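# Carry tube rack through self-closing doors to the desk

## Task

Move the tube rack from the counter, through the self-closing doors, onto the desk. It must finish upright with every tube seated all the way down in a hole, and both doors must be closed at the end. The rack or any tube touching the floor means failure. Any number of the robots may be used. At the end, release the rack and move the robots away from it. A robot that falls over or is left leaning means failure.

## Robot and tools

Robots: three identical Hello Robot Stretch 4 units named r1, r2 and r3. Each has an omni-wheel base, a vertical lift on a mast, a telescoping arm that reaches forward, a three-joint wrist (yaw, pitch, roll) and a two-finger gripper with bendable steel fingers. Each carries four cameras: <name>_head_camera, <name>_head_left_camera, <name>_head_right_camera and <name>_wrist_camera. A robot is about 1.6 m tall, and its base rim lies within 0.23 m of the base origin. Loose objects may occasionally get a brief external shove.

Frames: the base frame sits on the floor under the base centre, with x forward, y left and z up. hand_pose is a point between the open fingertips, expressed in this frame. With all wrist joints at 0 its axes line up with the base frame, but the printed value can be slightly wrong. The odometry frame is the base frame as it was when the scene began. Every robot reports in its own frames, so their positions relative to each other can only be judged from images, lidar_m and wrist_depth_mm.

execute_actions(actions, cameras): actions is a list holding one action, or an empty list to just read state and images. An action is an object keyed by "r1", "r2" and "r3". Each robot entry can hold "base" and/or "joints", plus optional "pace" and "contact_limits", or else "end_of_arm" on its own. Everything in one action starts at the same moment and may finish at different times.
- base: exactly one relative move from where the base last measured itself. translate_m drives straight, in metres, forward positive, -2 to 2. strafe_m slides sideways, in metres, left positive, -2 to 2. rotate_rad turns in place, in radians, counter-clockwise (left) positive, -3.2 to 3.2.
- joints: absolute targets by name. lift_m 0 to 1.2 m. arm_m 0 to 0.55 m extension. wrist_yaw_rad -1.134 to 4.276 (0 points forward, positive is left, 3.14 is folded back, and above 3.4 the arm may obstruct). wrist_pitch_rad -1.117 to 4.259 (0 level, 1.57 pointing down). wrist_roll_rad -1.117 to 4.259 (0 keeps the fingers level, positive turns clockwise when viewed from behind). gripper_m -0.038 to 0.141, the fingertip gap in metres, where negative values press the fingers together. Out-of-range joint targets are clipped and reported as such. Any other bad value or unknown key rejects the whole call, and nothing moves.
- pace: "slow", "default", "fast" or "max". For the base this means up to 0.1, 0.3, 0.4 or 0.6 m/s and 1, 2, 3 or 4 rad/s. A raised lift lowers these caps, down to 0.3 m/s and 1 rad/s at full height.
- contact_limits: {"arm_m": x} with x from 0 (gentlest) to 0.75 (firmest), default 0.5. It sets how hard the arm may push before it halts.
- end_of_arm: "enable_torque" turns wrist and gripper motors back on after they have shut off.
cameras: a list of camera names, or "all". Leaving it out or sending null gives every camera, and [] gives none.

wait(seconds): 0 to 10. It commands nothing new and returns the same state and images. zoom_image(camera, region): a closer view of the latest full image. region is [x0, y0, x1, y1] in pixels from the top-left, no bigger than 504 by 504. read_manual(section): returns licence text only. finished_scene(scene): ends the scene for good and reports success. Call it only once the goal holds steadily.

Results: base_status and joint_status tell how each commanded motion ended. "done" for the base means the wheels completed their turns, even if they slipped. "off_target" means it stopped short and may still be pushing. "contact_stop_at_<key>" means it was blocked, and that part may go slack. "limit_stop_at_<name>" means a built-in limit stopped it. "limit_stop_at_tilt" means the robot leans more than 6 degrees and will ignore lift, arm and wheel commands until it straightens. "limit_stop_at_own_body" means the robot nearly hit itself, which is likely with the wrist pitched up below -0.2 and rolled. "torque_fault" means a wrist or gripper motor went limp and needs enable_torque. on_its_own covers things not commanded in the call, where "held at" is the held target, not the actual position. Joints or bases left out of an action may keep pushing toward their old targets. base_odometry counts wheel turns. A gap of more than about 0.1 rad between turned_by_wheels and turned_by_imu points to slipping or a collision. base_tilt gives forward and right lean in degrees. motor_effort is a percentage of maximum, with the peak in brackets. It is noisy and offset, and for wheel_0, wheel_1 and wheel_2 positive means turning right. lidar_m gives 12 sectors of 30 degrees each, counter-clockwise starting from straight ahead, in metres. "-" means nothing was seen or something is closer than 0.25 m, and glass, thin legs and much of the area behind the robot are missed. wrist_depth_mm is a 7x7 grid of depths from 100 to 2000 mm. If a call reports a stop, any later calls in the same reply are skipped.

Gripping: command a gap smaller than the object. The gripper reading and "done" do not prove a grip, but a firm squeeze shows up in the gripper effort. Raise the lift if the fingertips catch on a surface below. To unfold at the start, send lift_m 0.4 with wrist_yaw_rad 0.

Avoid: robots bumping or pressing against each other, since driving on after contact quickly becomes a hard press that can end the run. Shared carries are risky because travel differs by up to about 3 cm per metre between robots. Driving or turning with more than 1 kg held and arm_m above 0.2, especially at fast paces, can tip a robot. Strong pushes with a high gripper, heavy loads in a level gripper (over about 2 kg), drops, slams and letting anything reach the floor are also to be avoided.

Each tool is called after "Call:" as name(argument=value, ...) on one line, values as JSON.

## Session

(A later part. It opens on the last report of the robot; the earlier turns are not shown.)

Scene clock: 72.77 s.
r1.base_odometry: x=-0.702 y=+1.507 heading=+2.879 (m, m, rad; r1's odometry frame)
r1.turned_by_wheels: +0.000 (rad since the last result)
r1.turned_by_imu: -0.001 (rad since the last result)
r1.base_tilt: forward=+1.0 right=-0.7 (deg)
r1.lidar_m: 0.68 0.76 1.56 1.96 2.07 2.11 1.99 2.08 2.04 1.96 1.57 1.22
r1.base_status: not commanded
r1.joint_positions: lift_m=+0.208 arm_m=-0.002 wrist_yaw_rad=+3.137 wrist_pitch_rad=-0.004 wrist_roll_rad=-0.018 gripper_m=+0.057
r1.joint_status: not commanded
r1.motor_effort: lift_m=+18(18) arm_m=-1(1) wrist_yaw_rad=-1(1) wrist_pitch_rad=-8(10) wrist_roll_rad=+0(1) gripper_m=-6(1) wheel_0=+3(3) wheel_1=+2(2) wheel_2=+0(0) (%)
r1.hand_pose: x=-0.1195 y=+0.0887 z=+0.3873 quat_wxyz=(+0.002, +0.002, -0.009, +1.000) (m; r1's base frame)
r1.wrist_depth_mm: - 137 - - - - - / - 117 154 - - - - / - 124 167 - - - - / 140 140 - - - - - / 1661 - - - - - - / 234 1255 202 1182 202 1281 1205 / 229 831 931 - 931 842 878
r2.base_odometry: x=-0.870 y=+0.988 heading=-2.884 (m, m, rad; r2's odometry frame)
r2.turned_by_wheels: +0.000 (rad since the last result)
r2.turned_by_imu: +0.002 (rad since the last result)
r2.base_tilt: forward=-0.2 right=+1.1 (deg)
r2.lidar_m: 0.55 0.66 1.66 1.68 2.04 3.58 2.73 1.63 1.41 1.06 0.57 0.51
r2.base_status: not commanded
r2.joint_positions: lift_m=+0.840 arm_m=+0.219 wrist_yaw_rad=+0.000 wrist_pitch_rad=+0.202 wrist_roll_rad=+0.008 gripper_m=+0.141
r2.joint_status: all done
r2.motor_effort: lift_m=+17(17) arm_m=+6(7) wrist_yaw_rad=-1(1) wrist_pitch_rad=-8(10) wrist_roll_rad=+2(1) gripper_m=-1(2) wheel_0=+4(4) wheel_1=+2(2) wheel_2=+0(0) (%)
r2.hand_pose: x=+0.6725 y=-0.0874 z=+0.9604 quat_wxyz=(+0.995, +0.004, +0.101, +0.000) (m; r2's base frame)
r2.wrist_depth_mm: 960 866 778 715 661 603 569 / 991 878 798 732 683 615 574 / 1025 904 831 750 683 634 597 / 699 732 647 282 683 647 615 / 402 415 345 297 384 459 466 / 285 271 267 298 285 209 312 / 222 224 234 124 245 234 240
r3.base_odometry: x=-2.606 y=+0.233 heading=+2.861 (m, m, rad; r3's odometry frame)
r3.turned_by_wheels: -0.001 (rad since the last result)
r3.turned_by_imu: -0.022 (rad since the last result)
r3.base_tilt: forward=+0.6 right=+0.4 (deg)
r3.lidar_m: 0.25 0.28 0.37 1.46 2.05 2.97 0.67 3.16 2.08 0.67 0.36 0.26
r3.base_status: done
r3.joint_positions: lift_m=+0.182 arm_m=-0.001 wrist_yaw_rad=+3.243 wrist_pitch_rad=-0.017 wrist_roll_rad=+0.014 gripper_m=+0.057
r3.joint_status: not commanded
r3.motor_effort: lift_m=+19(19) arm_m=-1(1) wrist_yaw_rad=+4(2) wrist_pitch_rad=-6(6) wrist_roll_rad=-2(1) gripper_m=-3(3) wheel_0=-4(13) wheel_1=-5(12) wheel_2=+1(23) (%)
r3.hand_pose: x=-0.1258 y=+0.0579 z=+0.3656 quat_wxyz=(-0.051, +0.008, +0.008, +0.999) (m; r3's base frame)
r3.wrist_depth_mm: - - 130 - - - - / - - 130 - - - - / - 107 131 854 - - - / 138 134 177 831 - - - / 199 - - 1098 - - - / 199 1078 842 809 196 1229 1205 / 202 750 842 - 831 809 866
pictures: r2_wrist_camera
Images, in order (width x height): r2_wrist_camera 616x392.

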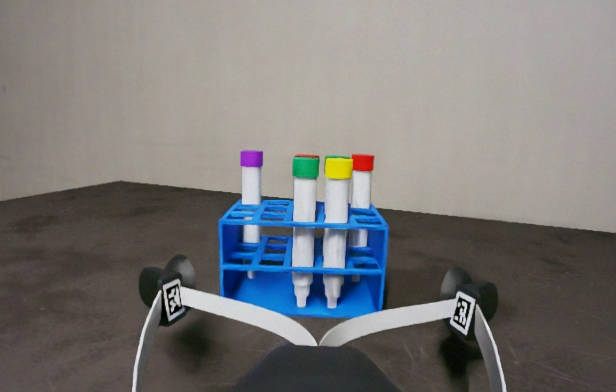

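Call:
execute_actions(actions=[{"r3":{"base":{"rotate_rad":1.43},"pace":"fast"},"r2":{"base":{"strafe_m":0.012},"joints":{"arm_m":0.25,"lift_m":0.835}}}], cameras=["r2_wrist_camera","r1_head_camera"])

Scene clock: 78.93 s.
r1.base_odometry: x=-0.702 y=+1.507 heading=+2.879 (m, m, rad; r1's odometry frame)
r1.turned_by_wheels: +0.000 (rad since the last result)
r1.turned_by_imu: -0.001 (rad since the last result)
r1.base_tilt: forward=+1.0 right=-0.7 (deg)
r1.lidar_m: 0.68 0.78 1.59 1.95 2.06 2.11 2.01 2.10 2.06 1.96 1.57 1.20
r1.base_status: not commanded
r1.joint_positions: lift_m=+0.208 arm_m=-0.002 wrist_yaw_rad=+3.137 wrist_pitch_rad=-0.004 wrist_roll_rad=-0.018 gripper_m=+0.057
r1.joint_status: not commanded
r1.motor_effort: lift_m=+18(18) arm_m=-1(1) wrist_yaw_rad=-1(1) wrist_pitch_rad=-10(9) wrist_roll_rad=+0(1) gripper_m=-2(2) wheel_0=+3(3) wheel_1=+2(2) wheel_2=+0(0) (%)
r1.hand_pose: x=-0.1195 y=+0.0887 z=+0.3873 quat_wxyz=(+0.002, +0.002, -0.009, +1.000) (m; r1's base frame)
r1.wrist_depth_mm: - 137 - - - - - / - 117 153 - - - - / - 124 167 - - - - / 140 139 - - - - - / 1708 - - - - - - / 233 1255 201 1182 202 1229 1205 / 229 842 931 - 904 842 878
r2.base_odometry: x=-0.867 y=+0.977 heading=-2.885 (m, m, rad; r2's odometry frame)
r2.turned_by_wheels: +0.000 (rad since the last result)
r2.turned_by_imu: +0.002 (rad since the last result)
r2.base_tilt: forward=-0.2 right=+1.2 (deg)
r2.lidar_m: 0.56 0.65 1.66 1.65 2.00 3.56 2.79 1.64 1.46 1.03 0.62 0.51
r2.base_status: done
r2.joint_positions: lift_m=+0.835 arm_m=+0.249 wrist_yaw_rad=+0.000 wrist_pitch_rad=+0.202 wrist_roll_rad=+0.008 gripper_m=+0.141
r2.joint_status: all done
r2.motor_effort: lift_m=+16(15) arm_m=+6(6) wrist_yaw_rad=-1(0) wrist_pitch_rad=-8(5) wrist_roll_rad=+1(1) gripper_m=+0(1) wheel_0=-5(13) wheel_1=+4(10) wheel_2=+0(1) (%)
r2.hand_pose: x=+0.7025 y=-0.0874 z=+0.9554 quat_wxyz=(+0.995, +0.004, +0.101, +0.000) (m; r2's base frame)
r2.wrist_depth_mm: 917 831 750 683 627 585 554 / 931 842 778 707 647 603 559 / 991 878 798 715 654 615 574 / 668 691 707 268 603 627 591 / 387 402 319 259 287 439 445 / 273 263 258 268 259 210 301 / 215 216 225 124 237 226 231
r3.base_odometry: x=-2.606 y=+0.233 heading=-1.993 (m, m, rad; r3's odometry frame)
r3.turned_by_wheels: +1.429 (rad since the last result)
r3.turned_by_imu: +1.461 (rad since the last result)
r3.base_tilt: forward=+0.7 right=+0.5 (deg)
r3.lidar_m: 0.75 1.93 2.61 0.68 0.71 2.24 0.96 0.39 0.27 0.25 0.26 0.36
r3.base_status: done
r3.joint_positions: lift_m=+0.182 arm_m=-0.001 wrist_yaw_rad=+3.243 wrist_pitch_rad=-0.017 wrist_roll_rad=+0.014 gripper_m=+0.057
r3.joint_status: not commanded
r3.motor_effort: lift_m=+19(19) arm_m=-1(1) wrist_yaw_rad=+1(2) wrist_pitch_rad=-6(6) wrist_roll_rad=-2(2) gripper_m=-5(3) wheel_0=-4(9) wheel_1=-3(11) wheel_2=-3(13) (%)
r3.hand_pose: x=-0.1258 y=+0.0579 z=+0.3656 quat_wxyz=(-0.051, +0.008, +0.008, +0.999) (m; r3's base frame)
r3.wrist_depth_mm: - - 130 - - - - / - - 130 - - - - / - 107 131 - - - - / 138 134 177 - - - - / 199 676 809 - - - - / 199 634 788 1182 196 1229 1229 / 202 591 798 - 831 820 866
pictures: r1_head_camera, r2_wrist_camera
Images, in order (width x height): r1_head_camera 420x560, r2_wrist_camera 616x392.

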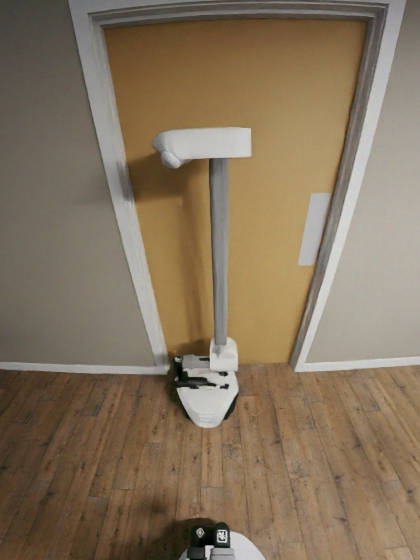

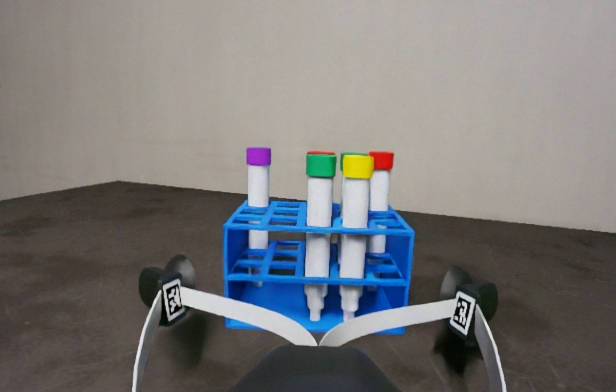

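Call:
execute_actions(actions=[{"r3":{"base":{"translate_m":-0.36},"pace":"fast"},"r2":{"joints":{"arm_m":0.305},"pace":"slow"}}], cameras=["r2_wrist_camera","r1_head_camera","r2_head_camera"])

Call:
zoom_image(camera="r2_head_camera", region=[170,250,290,370])

Scene clock: 83.93 s.
r1.base_odometry: x=-0.702 y=+1.507 heading=+2.879 (m, m, rad; r1's odometry frame)
r1.turned_by_wheels: +0.000 (rad since the last result)
r1.turned_by_imu: -0.001 (rad since the last result)
r1.base_tilt: forward=+1.0 right=-0.7 (deg)
r1.lidar_m: 0.72 1.14 1.59 1.96 2.03 2.12 2.00 2.07 2.07 1.95 1.57 0.71
r1.base_status: not commanded
r1.joint_positions: lift_m=+0.208 arm_m=-0.002 wrist_yaw_rad=+3.137 wrist_pitch_rad=-0.004 wrist_roll_rad=-0.018 gripper_m=+0.057
r1.joint_status: not commanded
r1.motor_effort: lift_m=+18(18) arm_m=-1(1) wrist_yaw_rad=-1(1) wrist_pitch_rad=-8(9) wrist_roll_rad=+1(0) gripper_m=-1(1) wheel_0=+3(3) wheel_1=+2(2) wheel_2=+0(1) (%)
r1.hand_pose: x=-0.1195 y=+0.0887 z=+0.3873 quat_wxyz=(+0.002, +0.002, -0.009, +1.000) (m; r1's base frame)
r1.wrist_depth_mm: - 137 - - - - - / - 117 154 - - - - / - 124 167 - - - - / 140 140 - - - - - / 1661 - - - - - - / 233 1255 200 1182 202 1281 1229 / 229 831 931 - 931 854 878
r2.base_odometry: x=-0.867 y=+0.977 heading=-2.885 (m, m, rad; r2's odometry frame)
r2.turned_by_wheels: +0.000 (rad since the last result)
r2.turned_by_imu: +0.002 (rad since the last result)
r2.base_tilt: forward=+0.0 right=+1.0 (deg)
r2.lidar_m: 0.54 0.65 1.64 1.66 2.02 3.58 2.76 1.65 1.44 1.06 0.62 0.51
r2.base_status: not commanded
r2.joint_positions: lift_m=+0.835 arm_m=+0.304 wrist_yaw_rad=+0.000 wrist_pitch_rad=+0.202 wrist_roll_rad=+0.008 gripper_m=+0.141
r2.joint_status: all done
r2.motor_effort: lift_m=+17(17) arm_m=+6(6) wrist_yaw_rad=+0(3) wrist_pitch_rad=-7(9) wrist_roll_rad=+1(2) gripper_m=-1(2) wheel_0=-5(5) wheel_1=+4(4) wheel_2=+0(0) (%)
r2.hand_pose: x=+0.7575 y=-0.0874 z=+0.9554 quat_wxyz=(+0.995, +0.004, +0.101, +0.000) (m; r2's base frame)
r2.wrist_depth_mm: 831 768 691 634 585 539 512 / 878 798 715 647 603 554 525 / 931 820 741 668 609 569 530 / 676 707 627 226 249 585 544 / 387 399 237 220 209 439 449 / 274 262 213 204 203 210 300 / 215 216 217 124 221 224 231
r3.base_odometry: x=-2.458 y=+0.561 heading=-1.994 (m, m, rad; r3's odometry frame)
r3.turned_by_wheels: -0.001 (rad since the last result)
r3.turned_by_imu: +0.000 (rad since the last result)
r3.base_tilt: forward=+0.7 right=+0.3 (deg)
r3.lidar_m: 0.78 2.31 0.70 0.71 2.99 1.80 1.02 0.35 0.28 0.26 0.26 0.40
r3.base_status: done
r3.joint_positions: lift_m=+0.182 arm_m=-0.001 wrist_yaw_rad=+3.243 wrist_pitch_rad=-0.017 wrist_roll_rad=+0.014 gripper_m=+0.057
r3.joint_status: not commanded
r3.motor_effort: lift_m=+19(19) arm_m=-1(1) wrist_yaw_rad=+2(2) wrist_pitch_rad=-6(6) wrist_roll_rad=-2(1) gripper_m=-2(2) wheel_0=-3(10) wheel_1=-5(11) wheel_2=+0(14) (%)
r3.hand_pose: x=-0.1258 y=+0.0579 z=+0.3656 quat_wxyz=(-0.051, +0.008, +0.008, +0.999) (m; r3's base frame)
r3.wrist_depth_mm: - - 130 - - - - / - - 130 - - - - / - 107 131 - - - - / 138 134 177 - - - - / 199 569 854 - - - - / 199 535 768 1205 196 1255 1229 / 202 473 820 - 831 831 866
pictures: r1_head_camera, r2_head_camera, r2_wrist_camera
Images, in order (width x height): r1_head_camera 420x560, r2_head_camera 420x560, r2_wrist_camera 616x392.

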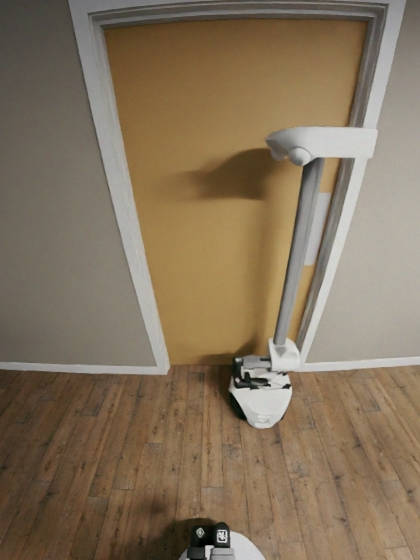

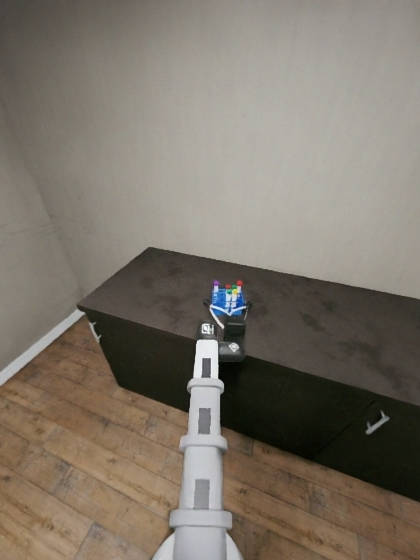

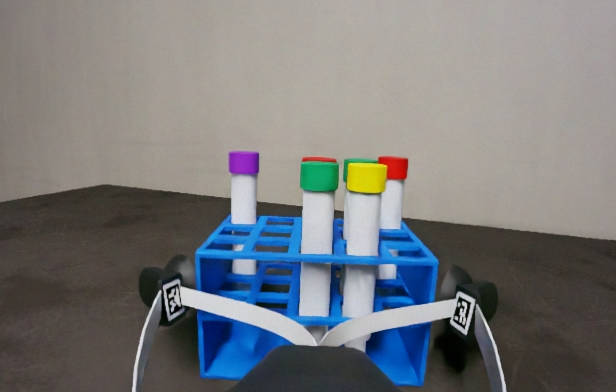

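Region (170, 250, 290, 370) of r2_head_camera's 420x560 image, scaled by 4.200, with more detail than that image has.

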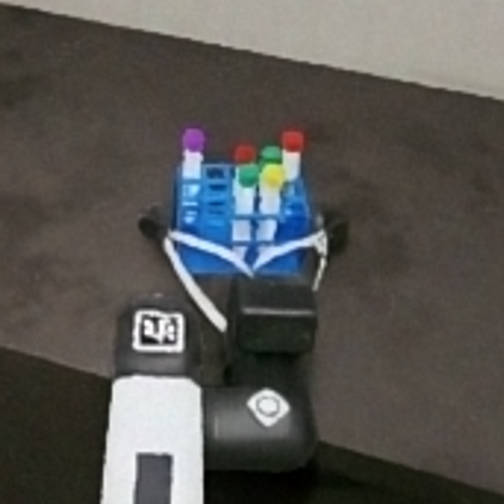

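Call:
execute_actions(actions=[{"r3":{"base":{"strafe_m":-0.2},"pace":"slow"},"r2":{"joints":{"arm_m":0.317,"gripper_m":0.05},"pace":"slow"}}], cameras=["r2_wrist_camera","r1_head_camera"])

Scene clock: 90.93 s.
r1.base_odometry: x=-0.702 y=+1.507 heading=+2.879 (m, m, rad; r1's odometry frame)
r1.turned_by_wheels: +0.000 (rad since the last result)
r1.turned_by_imu: -0.001 (rad since the last result)
r1.base_tilt: forward=+1.0 right=-0.8 (deg)
r1.lidar_m: 0.88 1.17 1.57 1.95 2.05 2.09 2.01 2.08 2.05 1.96 1.60 0.87
r1.base_status: not commanded
r1.joint_positions: lift_m=+0.208 arm_m=-0.002 wrist_yaw_rad=+3.137 wrist_pitch_rad=-0.004 wrist_roll_rad=-0.018 gripper_m=+0.057
r1.joint_status: not commanded
r1.motor_effort: lift_m=+18(18) arm_m=+0(1) wrist_yaw_rad=-1(1) wrist_pitch_rad=-9(10) wrist_roll_rad=+0(0) gripper_m=-1(2) wheel_0=+3(3) wheel_1=+2(2) wheel_2=-1(0) (%)
r1.hand_pose: x=-0.1195 y=+0.0887 z=+0.3873 quat_wxyz=(+0.002, +0.002, -0.009, +1.000) (m; r1's base frame)
r1.wrist_depth_mm: - 136 - - - - - / - 116 153 - - - - / - 124 167 - - - - / 140 140 - - - - - / 1661 - - - - - - / 233 1255 201 1205 202 1255 1205 / 229 842 917 - 917 854 878
r2.base_odometry: x=-0.867 y=+0.977 heading=-2.885 (m, m, rad; r2's odometry frame)
r2.turned_by_wheels: +0.000 (rad since the last result)
r2.turned_by_imu: +0.002 (rad since the last result)
r2.base_tilt: forward=-0.2 right=+1.1 (deg)
r2.lidar_m: 0.54 0.66 1.65 1.66 2.01 3.56 2.79 1.64 1.43 1.04 0.62 0.52
r2.base_status: not commanded
r2.joint_positions: lift_m=+0.835 arm_m=+0.316 wrist_yaw_rad=+0.000 wrist_pitch_rad=+0.203 wrist_roll_rad=+0.008 gripper_m=+0.051
r2.joint_status: all done
r2.motor_effort: lift_m=+16(17) arm_m=+5(5) wrist_yaw_rad=+0(1) wrist_pitch_rad=-8(9) wrist_roll_rad=+1(1) gripper_m=-25(25) wheel_0=-5(5) wheel_1=+4(4) wheel_2=+0(0) (%)
r2.hand_pose: x=+0.7695 y=-0.0874 z=+0.9552 quat_wxyz=(+0.995, +0.004, +0.101, +0.000) (m; r2's base frame)
r2.wrist_depth_mm: 820 759 676 627 580 535 508 / 854 778 699 640 585 544 512 / 904 788 715 647 603 564 525 / 668 691 627 564 215 569 530 / 384 399 219 176 175 436 445 / 273 175 199 190 191 175 297 / 208 215 199 141 173 214 -
r3.base_odometry: x=-2.640 y=+0.643 heading=-1.995 (m, m, rad; r3's odometry frame)
r3.turned_by_wheels: -0.001 (rad since the last result)
r3.turned_by_imu: +0.118 (rad since the last result)
r3.base_tilt: forward=+0.6 right=+0.6 (deg)
r3.lidar_m: 0.69 2.38 0.88 0.92 2.22 1.74 0.30 0.26 0.25 - 0.25 0.27
r3.base_status: done
r3.joint_positions: lift_m=+0.182 arm_m=-0.001 wrist_yaw_rad=+3.243 wrist_pitch_rad=-0.017 wrist_roll_rad=+0.014 gripper_m=+0.057
r3.joint_status: not commanded
r3.motor_effort: lift_m=+19(19) arm_m=-1(1) wrist_yaw_rad=+0(1) wrist_pitch_rad=-6(6) wrist_roll_rad=-2(2) gripper_m=-3(2) wheel_0=+15(20) wheel_1=-18(27) wheel_2=-5(4) (%)
r3.hand_pose: x=-0.1258 y=+0.0579 z=+0.3656 quat_wxyz=(-0.051, +0.008, +0.008, +0.999) (m; r3's base frame)
r3.wrist_depth_mm: - - 130 854 - - - / - - 130 891 - 1921 - / - 107 131 917 - - - / 138 134 177 960 - - - / 199 433 413 1008 - - - / 199 436 415 854 196 1229 1229 / 202 421 421 - 831 820 866
pictures: r1_head_camera, r2_wrist_camera
Images, in order (width x height): r1_head_camera 420x560, r2_wrist_camera 616x392.

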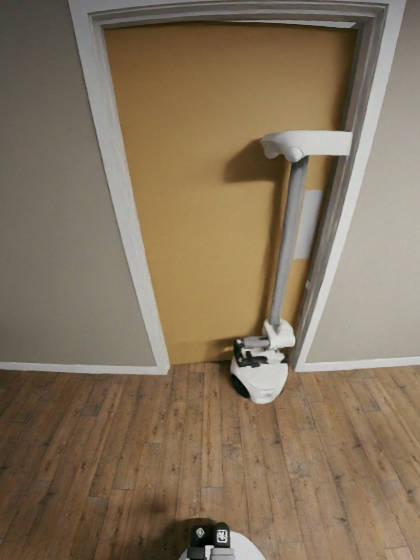

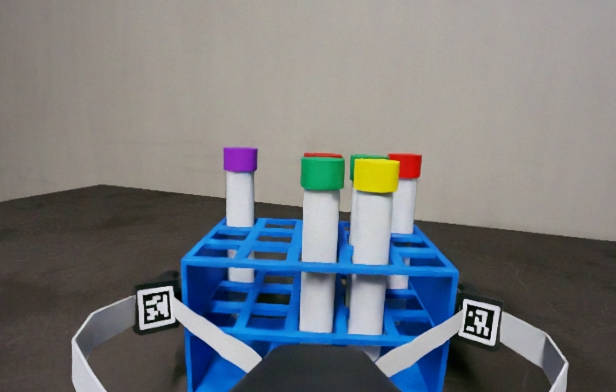

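Call:
execute_actions(actions=[{"r3":{"base":{"strafe_m":-0.3},"pace":"slow"},"r2":{"joints":{"lift_m":0.88},"pace":"slow"}}], cameras=["r2_wrist_camera","r1_head_camera","r3_head_right_camera"])

Scene clock: 97.83 s.
r1.base_odometry: x=-0.702 y=+1.507 heading=+2.879 (m, m, rad; r1's odometry frame)
r1.turned_by_wheels: +0.000 (rad since the last result)
r1.turned_by_imu: -0.001 (rad since the last result)
r1.base_tilt: forward=+1.0 right=-0.7 (deg)
r1.lidar_m: 1.08 1.17 1.58 1.95 2.06 2.13 1.98 2.09 2.04 1.95 1.57 1.08
r1.base_status: not commanded
r1.joint_positions: lift_m=+0.208 arm_m=-0.002 wrist_yaw_rad=+3.137 wrist_pitch_rad=-0.004 wrist_roll_rad=-0.018 gripper_m=+0.057
r1.joint_status: not commanded
r1.motor_effort: lift_m=+18(18) arm_m=-1(1) wrist_yaw_rad=-1(1) wrist_pitch_rad=-8(8) wrist_roll_rad=-1(1) gripper_m=-1(2) wheel_0=+3(3) wheel_1=+2(2) wheel_2=+0(0) (%)
r1.hand_pose: x=-0.1195 y=+0.0887 z=+0.3873 quat_wxyz=(+0.002, +0.002, -0.009, +1.000) (m; r1's base frame)
r1.wrist_depth_mm: - 136 - - - - - / - 117 154 - - - - / - 124 167 - - - - / 140 140 - - - - - / 1708 - - - - - - / 233 1255 201 1182 202 1255 1205 / 229 831 931 - 917 842 878
r2.base_odometry: x=-0.867 y=+0.977 heading=-2.885 (m, m, rad; r2's odometry frame)
r2.turned_by_wheels: +0.000 (rad since the last result)
r2.turned_by_imu: +0.002 (rad since the last result)
r2.base_tilt: forward=-0.2 right=+1.1 (deg)
r2.lidar_m: 0.53 0.64 1.66 1.67 2.02 3.56 2.73 1.67 1.44 1.05 0.63 0.54
r2.base_status: not commanded
r2.joint_positions: lift_m=+0.880 arm_m=+0.316 wrist_yaw_rad=+0.000 wrist_pitch_rad=+0.203 wrist_roll_rad=+0.008 gripper_m=+0.051
r2.joint_status: all done
r2.motor_effort: lift_m=+23(21) arm_m=+5(6) wrist_yaw_rad=-1(0) wrist_pitch_rad=-9(10) wrist_roll_rad=+0(1) gripper_m=-27(25) wheel_0=-5(5) wheel_1=+4(4) wheel_2=+0(0) (%)
r2.hand_pose: x=+0.7694 y=-0.0874 z=+0.9996 quat_wxyz=(+0.995, +0.004, +0.102, +0.000) (m; r2's base frame)
r2.wrist_depth_mm: 831 759 676 621 574 535 500 / 866 778 699 640 585 544 508 / 904 809 723 661 597 554 525 / 917 809 732 654 215 564 530 / 508 521 218 176 175 564 544 / 357 175 199 190 192 175 392 / 272 283 199 140 173 282 285
r3.base_odometry: x=-2.912 y=+0.767 heading=-1.996 (m, m, rad; r3's odometry frame)
r3.turned_by_wheels: -0.001 (rad since the last result)
r3.turned_by_imu: +0.305 (rad since the last result)
r3.base_tilt: forward=+1.0 right=+0.5 (deg)
r3.lidar_m: 0.68 1.23 1.08 3.30 0.28 0.26 0.85 0.25 0.25 - 0.25 0.28
r3.base_status: done
r3.joint_positions: lift_m=+0.182 arm_m=-0.001 wrist_yaw_rad=+3.243 wrist_pitch_rad=-0.017 wrist_roll_rad=+0.014 gripper_m=+0.057
r3.joint_status: not commanded
r3.motor_effort: lift_m=+19(19) arm_m=-1(1) wrist_yaw_rad=+2(2) wrist_pitch_rad=-6(6) wrist_roll_rad=-1(2) gripper_m=-4(2) wheel_0=+19(20) wheel_1=-22(29) wheel_2=-10(11) (%)
r3.hand_pose: x=-0.1258 y=+0.0579 z=+0.3656 quat_wxyz=(-0.051, +0.008, +0.008, +0.999) (m; r3's base frame)
r3.wrist_depth_mm: - - 130 991 364 314 - / - - 130 976 366 317 - / - 107 131 960 366 317 - / 138 134 177 976 359 317 - / 199 1229 1118 991 355 317 - / 199 462 960 976 196 322 1229 / 202 433 842 - 355 317 866
pictures: r1_head_camera, r2_wrist_camera, r3_head_right_camera
Images, in order (width x height): r1_head_camera 420x560, r2_wrist_camera 616x392, r3_head_right_camera 420x672.

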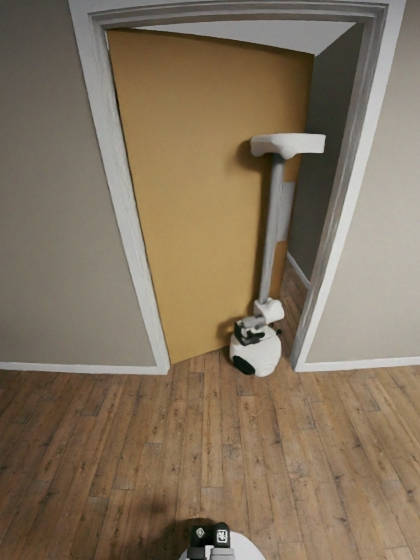

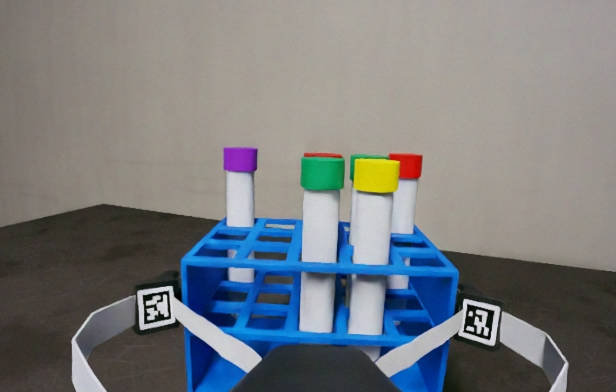

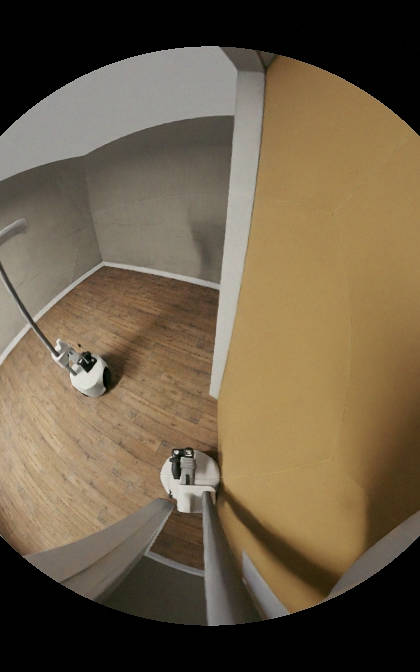

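Call:
execute_actions(actions=[{"r3":{"base":{"strafe_m":-0.6}},"r1":{"base":{"strafe_m":-0.25}},"r2":{"base":{"translate_m":-0.3},"joints":{"arm_m":0.0}}}], cameras=["r2_wrist_camera","r1_head_camera","r3_head_right_camera"])

Scene clock: 104.43 s.
r1.base_odometry: x=-0.637 y=+1.748 heading=+2.879 (m, m, rad; r1's odometry frame)
r1.turned_by_wheels: +0.000 (rad since the last result)
r1.turned_by_imu: -0.001 (rad since the last result)
r1.base_tilt: forward=+0.9 right=-0.7 (deg)
r1.lidar_m: 1.43 1.27 1.55 2.22 2.31 2.10 2.01 2.08 1.78 1.71 1.60 1.15
r1.base_status: done
r1.joint_positions: lift_m=+0.208 arm_m=-0.002 wrist_yaw_rad=+3.137 wrist_pitch_rad=-0.004 wrist_roll_rad=-0.018 gripper_m=+0.057
r1.joint_status: not commanded
r1.motor_effort: lift_m=+18(18) arm_m=+0(1) wrist_yaw_rad=-1(1) wrist_pitch_rad=-8(8) wrist_roll_rad=-1(1) gripper_m=+0(1) wheel_0=+2(13) wheel_1=-2(12) wheel_2=+0(1) (%)
r1.hand_pose: x=-0.1195 y=+0.0887 z=+0.3873 quat_wxyz=(+0.002, +0.002, -0.009, +1.000) (m; r1's base frame)
r1.wrist_depth_mm: - 136 - - - - - / - 116 154 - - - - / - 124 166 - - - - / 140 140 - - - - - / 1708 - - - - - - / 233 1229 201 1182 203 1229 1205 / 229 831 931 - 917 842 878
r2.base_odometry: x=-0.577 y=+1.053 heading=-2.885 (m, m, rad; r2's odometry frame)
r2.turned_by_wheels: +0.000 (rad since the last result)
r2.turned_by_imu: +0.003 (rad since the last result)
r2.base_tilt: forward=-0.2 right=+1.1 (deg)
r2.lidar_m: 0.38 1.01 1.75 1.76 2.11 3.27 2.59 1.55 1.34 1.37 0.93 0.48
r2.base_status: done
r2.joint_positions: lift_m=+0.880 arm_m=+0.002 wrist_yaw_rad=+0.000 wrist_pitch_rad=+0.204 wrist_roll_rad=+0.008 gripper_m=+0.051
r2.joint_status: all done
joint sent to its limit — the command would take r2.arm_m past its lower limit, so that joint was sent only as far as its limit.
r2.motor_effort: lift_m=+23(23) arm_m=-6(5) wrist_yaw_rad=+0(2) wrist_pitch_rad=-10(13) wrist_roll_rad=-1(0) gripper_m=-26(27) wheel_0=-7(12) wheel_1=-4(12) wheel_2=+5(12) (%)
r2.hand_pose: x=+0.4557 y=-0.0875 z=+0.9996 quat_wxyz=(+0.995, +0.004, +0.102, +0.000) (m; r2's base frame)
r2.wrist_depth_mm: 1576 1464 1308 1182 1098 1042 976 / 1576 1537 1366 1229 1138 1060 991 / 1708 1537 1397 1281 1118 1060 1008 / 1661 931 820 750 216 1060 1008 / 1618 820 218 176 174 574 591 / 1708 175 199 201 193 175 539 / 1576 891 199 140 173 574 549
r3.base_odometry: x=-3.458 y=+1.014 heading=-1.995 (m, m, rad; r3's odometry frame)
r3.turned_by_wheels: +0.000 (rad since the last result)
r3.turned_by_imu: +0.596 (rad since the last result)
r3.base_tilt: forward=+0.6 right=+0.4 (deg)
r3.lidar_m: 0.68 1.43 1.50 0.61 0.98 1.00 1.35 0.28 0.25 - 0.25 0.26
r3.base_status: done
r3.joint_positions: lift_m=+0.182 arm_m=-0.001 wrist_yaw_rad=+3.243 wrist_pitch_rad=-0.017 wrist_roll_rad=+0.014 gripper_m=+0.057
r3.joint_status: not commanded
r3.motor_effort: lift_m=+19(19) arm_m=-1(1) wrist_yaw_rad=+1(1) wrist_pitch_rad=-6(6) wrist_roll_rad=-2(2) gripper_m=-1(3) wheel_0=+15(21) wheel_1=-11(30) wheel_2=-1(8) (%)
r3.hand_pose: x=-0.1258 y=+0.0579 z=+0.3656 quat_wxyz=(-0.051, +0.008, +0.008, +0.999) (m; r3's base frame)
r3.wrist_depth_mm: - - 130 - 1464 1060 878 / - - 130 1863 1464 1060 891 / - 107 131 1708 1397 1060 891 / 138 134 177 1863 1397 1078 891 / 199 1708 1863 1863 1336 1060 891 / 200 508 976 1229 196 1025 866 / 202 473 842 - 831 820 842
pictures: r1_head_camera, r2_wrist_camera, r3_head_right_camera
Images, in order (width x height): r1_head_camera 420x560, r2_wrist_camera 616x392, r3_head_right_camera 420x672.

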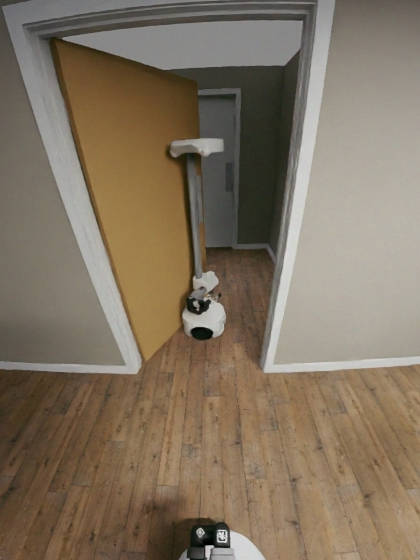

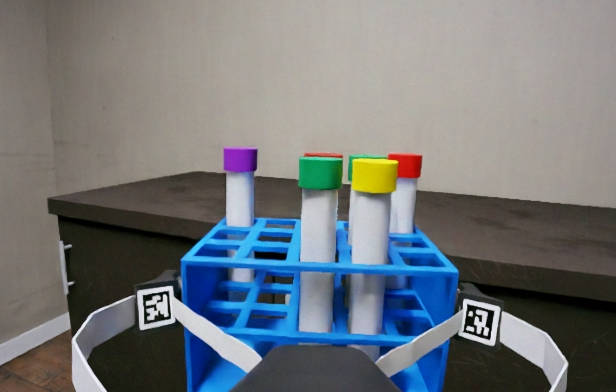

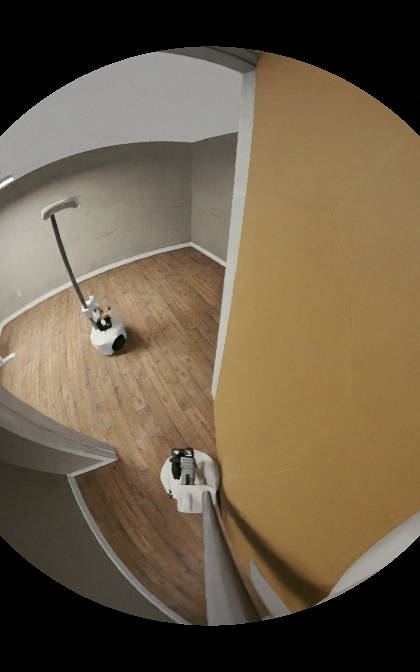

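Call:
execute_actions(actions=[{"r3":{"base":{"strafe_m":-0.55}},"r1":{"base":{"translate_m":0.6}},"r2":{"base":{"rotate_rad":-1.89},"pace":"slow","joints":{"lift_m":0.75}}}], cameras=["r2_head_camera","r1_head_camera","r3_head_right_camera"])

Scene clock: 110.57 s.
r1.base_odometry: x=-1.216 y=+1.904 heading=+2.879 (m, m, rad; r1's odometry frame)
r1.turned_by_wheels: +0.000 (rad since the last result)
r1.turned_by_imu: -0.002 (rad since the last result)
r1.base_tilt: forward=+1.0 right=-0.7 (deg)
r1.lidar_m: 1.15 0.88 0.82 1.98 2.32 2.73 2.62 2.71 1.79 1.72 0.73 0.58
r1.base_status: done
r1.joint_positions: lift_m=+0.208 arm_m=-0.002 wrist_yaw_rad=+3.137 wrist_pitch_rad=-0.004 wrist_roll_rad=-0.018 gripper_m=+0.057
r1.joint_status: not commanded
r1.motor_effort: lift_m=+18(18) arm_m=-1(1) wrist_yaw_rad=-1(1) wrist_pitch_rad=-9(7) wrist_roll_rad=-2(1) gripper_m=-3(1) wheel_0=+3(6) wheel_1=+3(7) wheel_2=-3(14) (%)
r1.hand_pose: x=-0.1195 y=+0.0887 z=+0.3873 quat_wxyz=(+0.002, +0.002, -0.009, +1.000) (m; r1's base frame)
r1.wrist_depth_mm: - 136 - - - - - / - 116 154 - - - - / - 124 167 - - - - / 140 140 - - - - - / 1708 - - - - - - / 233 1229 201 1182 203 1229 1205 / 229 842 917 - 931 854 891
r2.base_odometry: x=-0.577 y=+1.053 heading=+1.509 (m, m, rad; r2's odometry frame)
r2.turned_by_wheels: -1.889 (rad since the last result)
r2.turned_by_imu: -1.857 (rad since the last result)
r2.base_tilt: forward=-0.1 right=+1.1 (deg)
r2.lidar_m: 0.39 1.25 0.86 0.81 0.87 1.17 1.74 1.84 2.47 3.22 1.96 0.47
r2.base_status: done
r2.joint_positions: lift_m=+0.750 arm_m=+0.002 wrist_yaw_rad=+0.000 wrist_pitch_rad=+0.204 wrist_roll_rad=+0.008 gripper_m=+0.051
r2.joint_status: all done
r2.motor_effort: lift_m=+17(20) arm_m=-6(6) wrist_yaw_rad=+0(2) wrist_pitch_rad=-11(10) wrist_roll_rad=-2(1) gripper_m=-26(27) wheel_0=+7(10) wheel_1=+3(7) wheel_2=+6(10) (%)
r2.hand_pose: x=+0.4557 y=-0.0874 z=+0.8700 quat_wxyz=(+0.995, +0.004, +0.102, +0.000) (m; r2's base frame)
r2.wrist_depth_mm: 1078 1078 1078 1042 1042 1025 1025 / 1098 1098 1098 1098 1078 1060 1042 / 1118 1138 1138 1098 1098 1078 1078 / 1205 1160 1160 1138 216 1118 1118 / 1205 1229 219 177 175 1160 1160 / 1255 175 198 192 191 175 1205 / 1308 1281 200 141 172 1229 1229
r3.base_odometry: x=-3.959 y=+1.241 heading=-1.995 (m, m, rad; r3's odometry frame)
r3.turned_by_wheels: +0.000 (rad since the last result)
r3.turned_by_imu: +0.631 (rad since the last result)
r3.base_tilt: forward=+0.6 right=+0.4 (deg)
r3.lidar_m: 1.10 1.07 0.94 1.30 1.34 1.77 1.62 0.26 0.25 - 0.25 0.26
r3.base_status: done
r3.joint_positions: lift_m=+0.182 arm_m=-0.001 wrist_yaw_rad=+3.243 wrist_pitch_rad=-0.017 wrist_roll_rad=+0.014 gripper_m=+0.057
r3.joint_status: not commanded
r3.motor_effort: lift_m=+19(19) arm_m=-1(1) wrist_yaw_rad=+2(1) wrist_pitch_rad=-6(6) wrist_roll_rad=-2(2) gripper_m=-4(4) wheel_0=+13(22) wheel_1=-9(29) wheel_2=+1(7) (%)
r3.hand_pose: x=-0.1258 y=+0.0579 z=+0.3656 quat_wxyz=(-0.051, +0.008, +0.008, +0.999) (m; r3's base frame)
r3.wrist_depth_mm: - - 130 1756 1756 1618 1576 / - - 130 1756 1756 1618 1618 / - 107 131 1756 1756 1661 1618 / 138 134 177 1808 1756 1618 1576 / 199 521 1708 1808 1756 1708 1661 / 199 488 976 1205 196 1229 1229 / 202 452 842 - 820 820 866
pictures: r1_head_camera, r2_head_camera, r3_head_right_camera
Images, in order (width x height): r1_head_camera 420x560, r2_head_camera 420x560, r3_head_right_camera 420x672.

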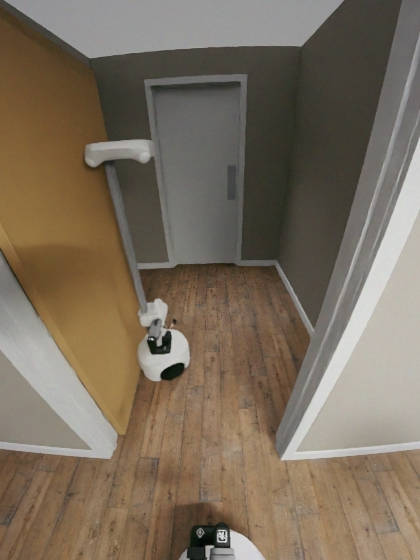

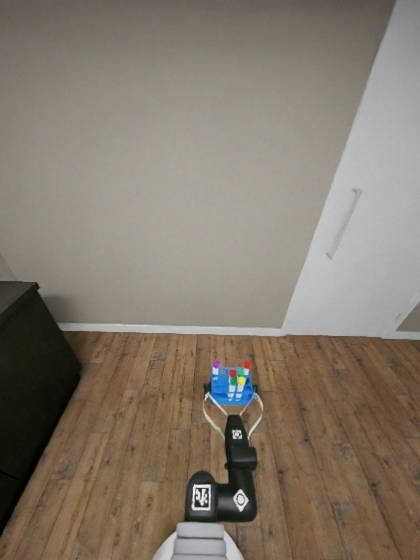

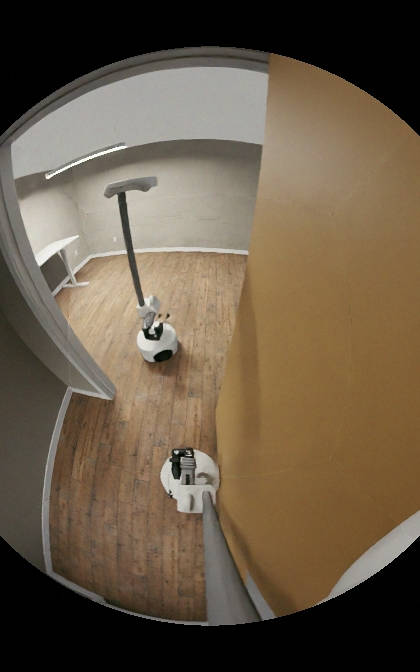

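Call:
execute_actions(actions=[{"r3":{"base":{"translate_m":-0.22}},"r1":{"base":{"translate_m":0.5},"pace":"fast"}}], cameras=[])

Call:
execute_actions(actions=[{"r3":{"base":{"strafe_m":-0.12},"pace":"slow"},"r1":{"base":{"translate_m":0.3}}}], cameras=["r1_head_camera","r1_head_left_camera","r3_head_right_camera"])

Scene clock: 118.60 s.
r1.base_odometry: x=-1.699 y=+2.033 heading=+2.879 (m, m, rad; r1's odometry frame)
r1.turned_by_wheels: +0.000 (rad since the last result)
r1.turned_by_imu: -0.001 (rad since the last result)
r1.base_tilt: forward=+1.0 right=-0.7 (deg)
r1.lidar_m: 0.98 0.83 0.61 0.61 2.33 3.17 3.13 2.56 1.79 0.32 0.32 1.22
r1.base_status: done
r1.joint_positions: lift_m=+0.208 arm_m=-0.002 wrist_yaw_rad=+3.137 wrist_pitch_rad=-0.004 wrist_roll_rad=-0.018 gripper_m=+0.057
r1.joint_status: not commanded
r1.motor_effort: lift_m=+18(18) arm_m=+0(1) wrist_yaw_rad=-1(1) wrist_pitch_rad=-9(8) wrist_roll_rad=-1(1) gripper_m=-1(1) wheel_0=+4(12) wheel_1=+2(9) wheel_2=-3(18) (%)
r1.hand_pose: x=-0.1195 y=+0.0887 z=+0.3873 quat_wxyz=(+0.002, +0.002, -0.009, +1.000) (m; r1's base frame)
r1.wrist_depth_mm: - 136 - - - - - / - 117 153 - - - - / - 124 167 - - - - / 140 140 - - - - - / 1618 - - - - - - / 233 1255 201 1182 202 1255 1205 / 229 842 931 - 931 842 891
r2.base_odometry: x=-0.577 y=+1.053 heading=+1.509 (m, m, rad; r2's odometry frame)
r2.turned_by_wheels: +0.000 (rad since the last result)
r2.turned_by_imu: +0.003 (rad since the last result)
r2.base_tilt: forward=+0.1 right=+1.1 (deg)
r2.lidar_m: 0.39 1.23 0.88 0.80 0.84 1.19 1.75 1.84 2.50 3.26 1.98 0.47
r2.base_status: not commanded
r2.joint_positions: lift_m=+0.750 arm_m=+0.002 wrist_yaw_rad=+0.000 wrist_pitch_rad=+0.204 wrist_roll_rad=+0.008 gripper_m=+0.051
r2.joint_status: not commanded
r2.motor_effort: lift_m=+17(17) arm_m=-5(6) wrist_yaw_rad=+0(0) wrist_pitch_rad=-10(9) wrist_roll_rad=-1(0) gripper_m=-27(26) wheel_0=+7(7) wheel_1=+3(3) wheel_2=+6(6) (%)
r2.hand_pose: x=+0.4557 y=-0.0874 z=+0.8700 quat_wxyz=(+0.995, +0.004, +0.102, +0.000) (m; r2's base frame)
r2.wrist_depth_mm: 1078 1060 1078 1060 1060 1042 1025 / 1118 1098 1098 1078 1060 1060 1025 / 1160 1118 1118 1118 1118 1098 1078 / 1205 1160 1160 1138 216 1118 1118 / 1205 1182 220 176 174 1160 1160 / 1281 175 199 189 191 175 1205 / 1281 1281 199 140 173 1229 1205
r3.base_odometry: x=-3.868 y=+1.441 heading=-1.995 (m, m, rad; r3's odometry frame)
r3.turned_by_wheels: +0.000 (rad since the last result)
r3.turned_by_imu: +0.002 (rad since the last result)
r3.base_tilt: forward=+0.6 right=+0.4 (deg)
r3.lidar_m: 0.71 0.79 1.11 1.30 1.35 1.53 1.41 0.27 0.25 - 0.25 0.28
r3.base_status: done
r3.joint_positions: lift_m=+0.182 arm_m=-0.001 wrist_yaw_rad=+3.243 wrist_pitch_rad=-0.017 wrist_roll_rad=+0.014 gripper_m=+0.057
r3.joint_status: not commanded
r3.motor_effort: lift_m=+19(19) arm_m=-1(1) wrist_yaw_rad=+1(2) wrist_pitch_rad=-6(6) wrist_roll_rad=-2(2) gripper_m=-4(2) wheel_0=+2(9) wheel_1=-9(14) wheel_2=+10(20) (%)
r3.hand_pose: x=-0.1258 y=+0.0579 z=+0.3656 quat_wxyz=(-0.051, +0.008, +0.008, +0.999) (m; r3's base frame)
r3.wrist_depth_mm: - - 130 1537 1537 1499 1397 / - - 130 1576 1537 1499 1397 / - 107 131 1576 1537 1499 1397 / 138 134 177 1576 1537 1464 1397 / 199 1366 1576 1576 1499 1537 1397 / 199 1118 960 1229 196 1229 1255 / 202 750 842 - 831 820 866
pictures: none
No camera images: the call's "cameras" was empty. Leave "cameras" out to get every camera's image.

Scene clock: 121.07 s.
r1.base_odometry: x=-1.988 y=+2.111 heading=+2.880 (m, m, rad; r1's odometry frame)
r1.turned_by_wheels: +0.000 (rad since the last result)
r1.turned_by_imu: +0.000 (rad since the last result)
r1.base_tilt: forward=+1.0 right=-0.7 (deg)
r1.lidar_m: 2.05 0.59 0.62 0.60 0.65 3.16 3.46 3.53 0.36 0.55 0.90 1.23
r1.base_status: done
r1.joint_positions: lift_m=+0.208 arm_m=-0.002 wrist_yaw_rad=+3.137 wrist_pitch_rad=-0.004 wrist_roll_rad=-0.018 gripper_m=+0.057
r1.joint_status: not commanded
r1.motor_effort: lift_m=+18(18) arm_m=-1(1) wrist_yaw_rad=-1(1) wrist_pitch_rad=-8(6) wrist_roll_rad=-2(2) gripper_m=-2(3) wheel_0=+6(11) wheel_1=+4(8) wheel_2=-5(14) (%)
r1.hand_pose: x=-0.1195 y=+0.0887 z=+0.3873 quat_wxyz=(+0.002, +0.002, -0.009, +1.000) (m; r1's base frame)
r1.wrist_depth_mm: - 137 - - - - - / - 116 154 - - - - / - 124 167 - - - - / 139 140 - - - - - / 1661 - - - - - - / 234 1255 202 1160 202 1255 1205 / 229 854 931 - 917 854 891
r2.base_odometry: x=-0.577 y=+1.053 heading=+1.509 (m, m, rad; r2's odometry frame)
r2.turned_by_wheels: +0.000 (rad since the last result)
r2.turned_by_imu: +0.001 (rad since the last result)
r2.base_tilt: forward=-0.1 right=+1.1 (deg)
r2.lidar_m: 0.40 1.18 0.87 0.82 0.84 1.15 1.74 1.84 2.47 3.27 1.97 0.48
r2.base_status: not commanded
r2.joint_positions: lift_m=+0.750 arm_m=+0.002 wrist_yaw_rad=+0.000 wrist_pitch_rad=+0.204 wrist_roll_rad=+0.008 gripper_m=+0.051
r2.joint_status: not commanded
r2.motor_effort: lift_m=+17(17) arm_m=-6(5) wrist_yaw_rad=-1(1) wrist_pitch_rad=-11(12) wrist_roll_rad=+0(1) gripper_m=-24(25) wheel_0=+7(7) wheel_1=+3(3) wheel_2=+6(6) (%)
r2.hand_pose: x=+0.4557 y=-0.0874 z=+0.8700 quat_wxyz=(+0.995, +0.004, +0.102, +0.000) (m; r2's base frame)
r2.wrist_depth_mm: 1078 1078 1078 1042 1042 1060 1025 / 1118 1118 1098 1078 1078 1060 1042 / 1138 1138 1118 1118 1118 1098 1078 / 1205 1182 1160 1138 216 1138 1118 / 1229 1182 219 176 175 1138 1160 / 1281 175 199 191 191 175 1182 / 1308 1281 198 141 173 1229 1205
r3.base_odometry: x=-3.977 y=+1.490 heading=-1.995 (m, m, rad; r3's odometry frame)
r3.turned_by_wheels: -0.001 (rad since the last result)
r3.turned_by_imu: +0.040 (rad since the last result)
r3.base_tilt: forward=+0.5 right=+0.4 (deg)
r3.lidar_m: 0.79 0.56 0.72 1.32 1.43 1.52 1.39 0.25 0.25 - 0.25 0.25
r3.base_status: done
r3.joint_positions: lift_m=+0.182 arm_m=-0.001 wrist_yaw_rad=+3.243 wrist_pitch_rad=-0.017 wrist_roll_rad=+0.014 gripper_m=+0.057
r3.joint_status: not commanded
r3.motor_effort: lift_m=+19(19) arm_m=-1(1) wrist_yaw_rad=+1(1) wrist_pitch_rad=-6(6) wrist_roll_rad=-2(2) gripper_m=-4(2) wheel_0=+20(23) wheel_1=-28(28) wheel_2=+0(5) (%)
r3.hand_pose: x=-0.1258 y=+0.0579 z=+0.3656 quat_wxyz=(-0.051, +0.008, +0.008, +0.999) (m; r3's base frame)
r3.wrist_depth_mm: - - 130 1499 1499 1464 1336 / - - 130 1537 1499 1464 1336 / - 107 131 1576 1499 1464 1336 / 137 134 177 1537 1537 1499 1366 / 199 1308 1537 1576 1499 1499 1366 / 199 1098 960 1205 196 1229 1255 / 202 750 854 - 820 809 878
pictures: r1_head_camera, r1_head_left_camera, r3_head_right_camera
Images, in order (width x height): r1_head_camera 420x560, r1_head_left_camera 420x672, r3_head_right_camera 420x672.

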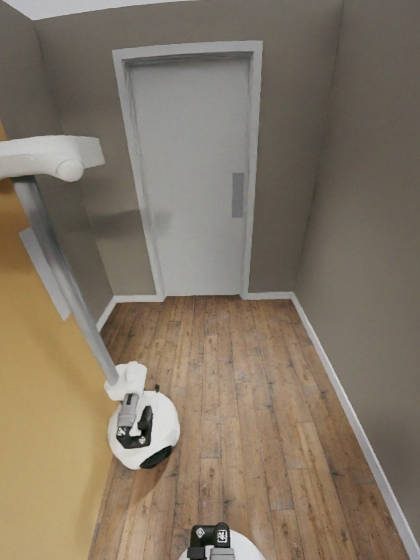

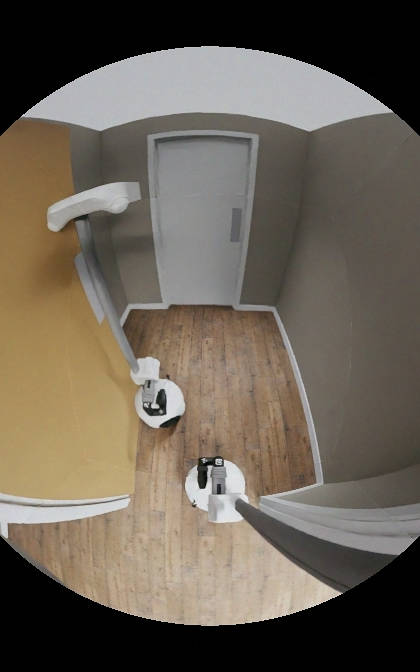

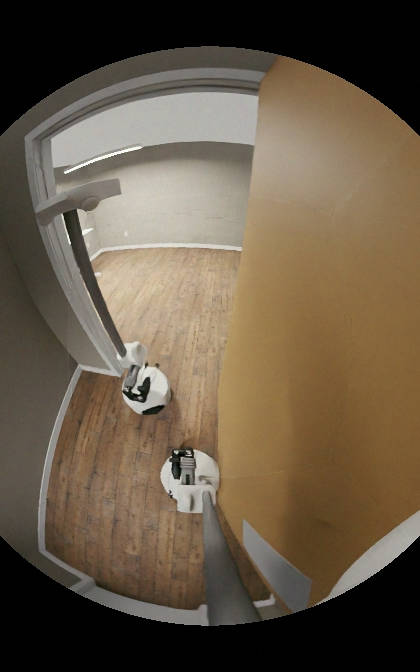

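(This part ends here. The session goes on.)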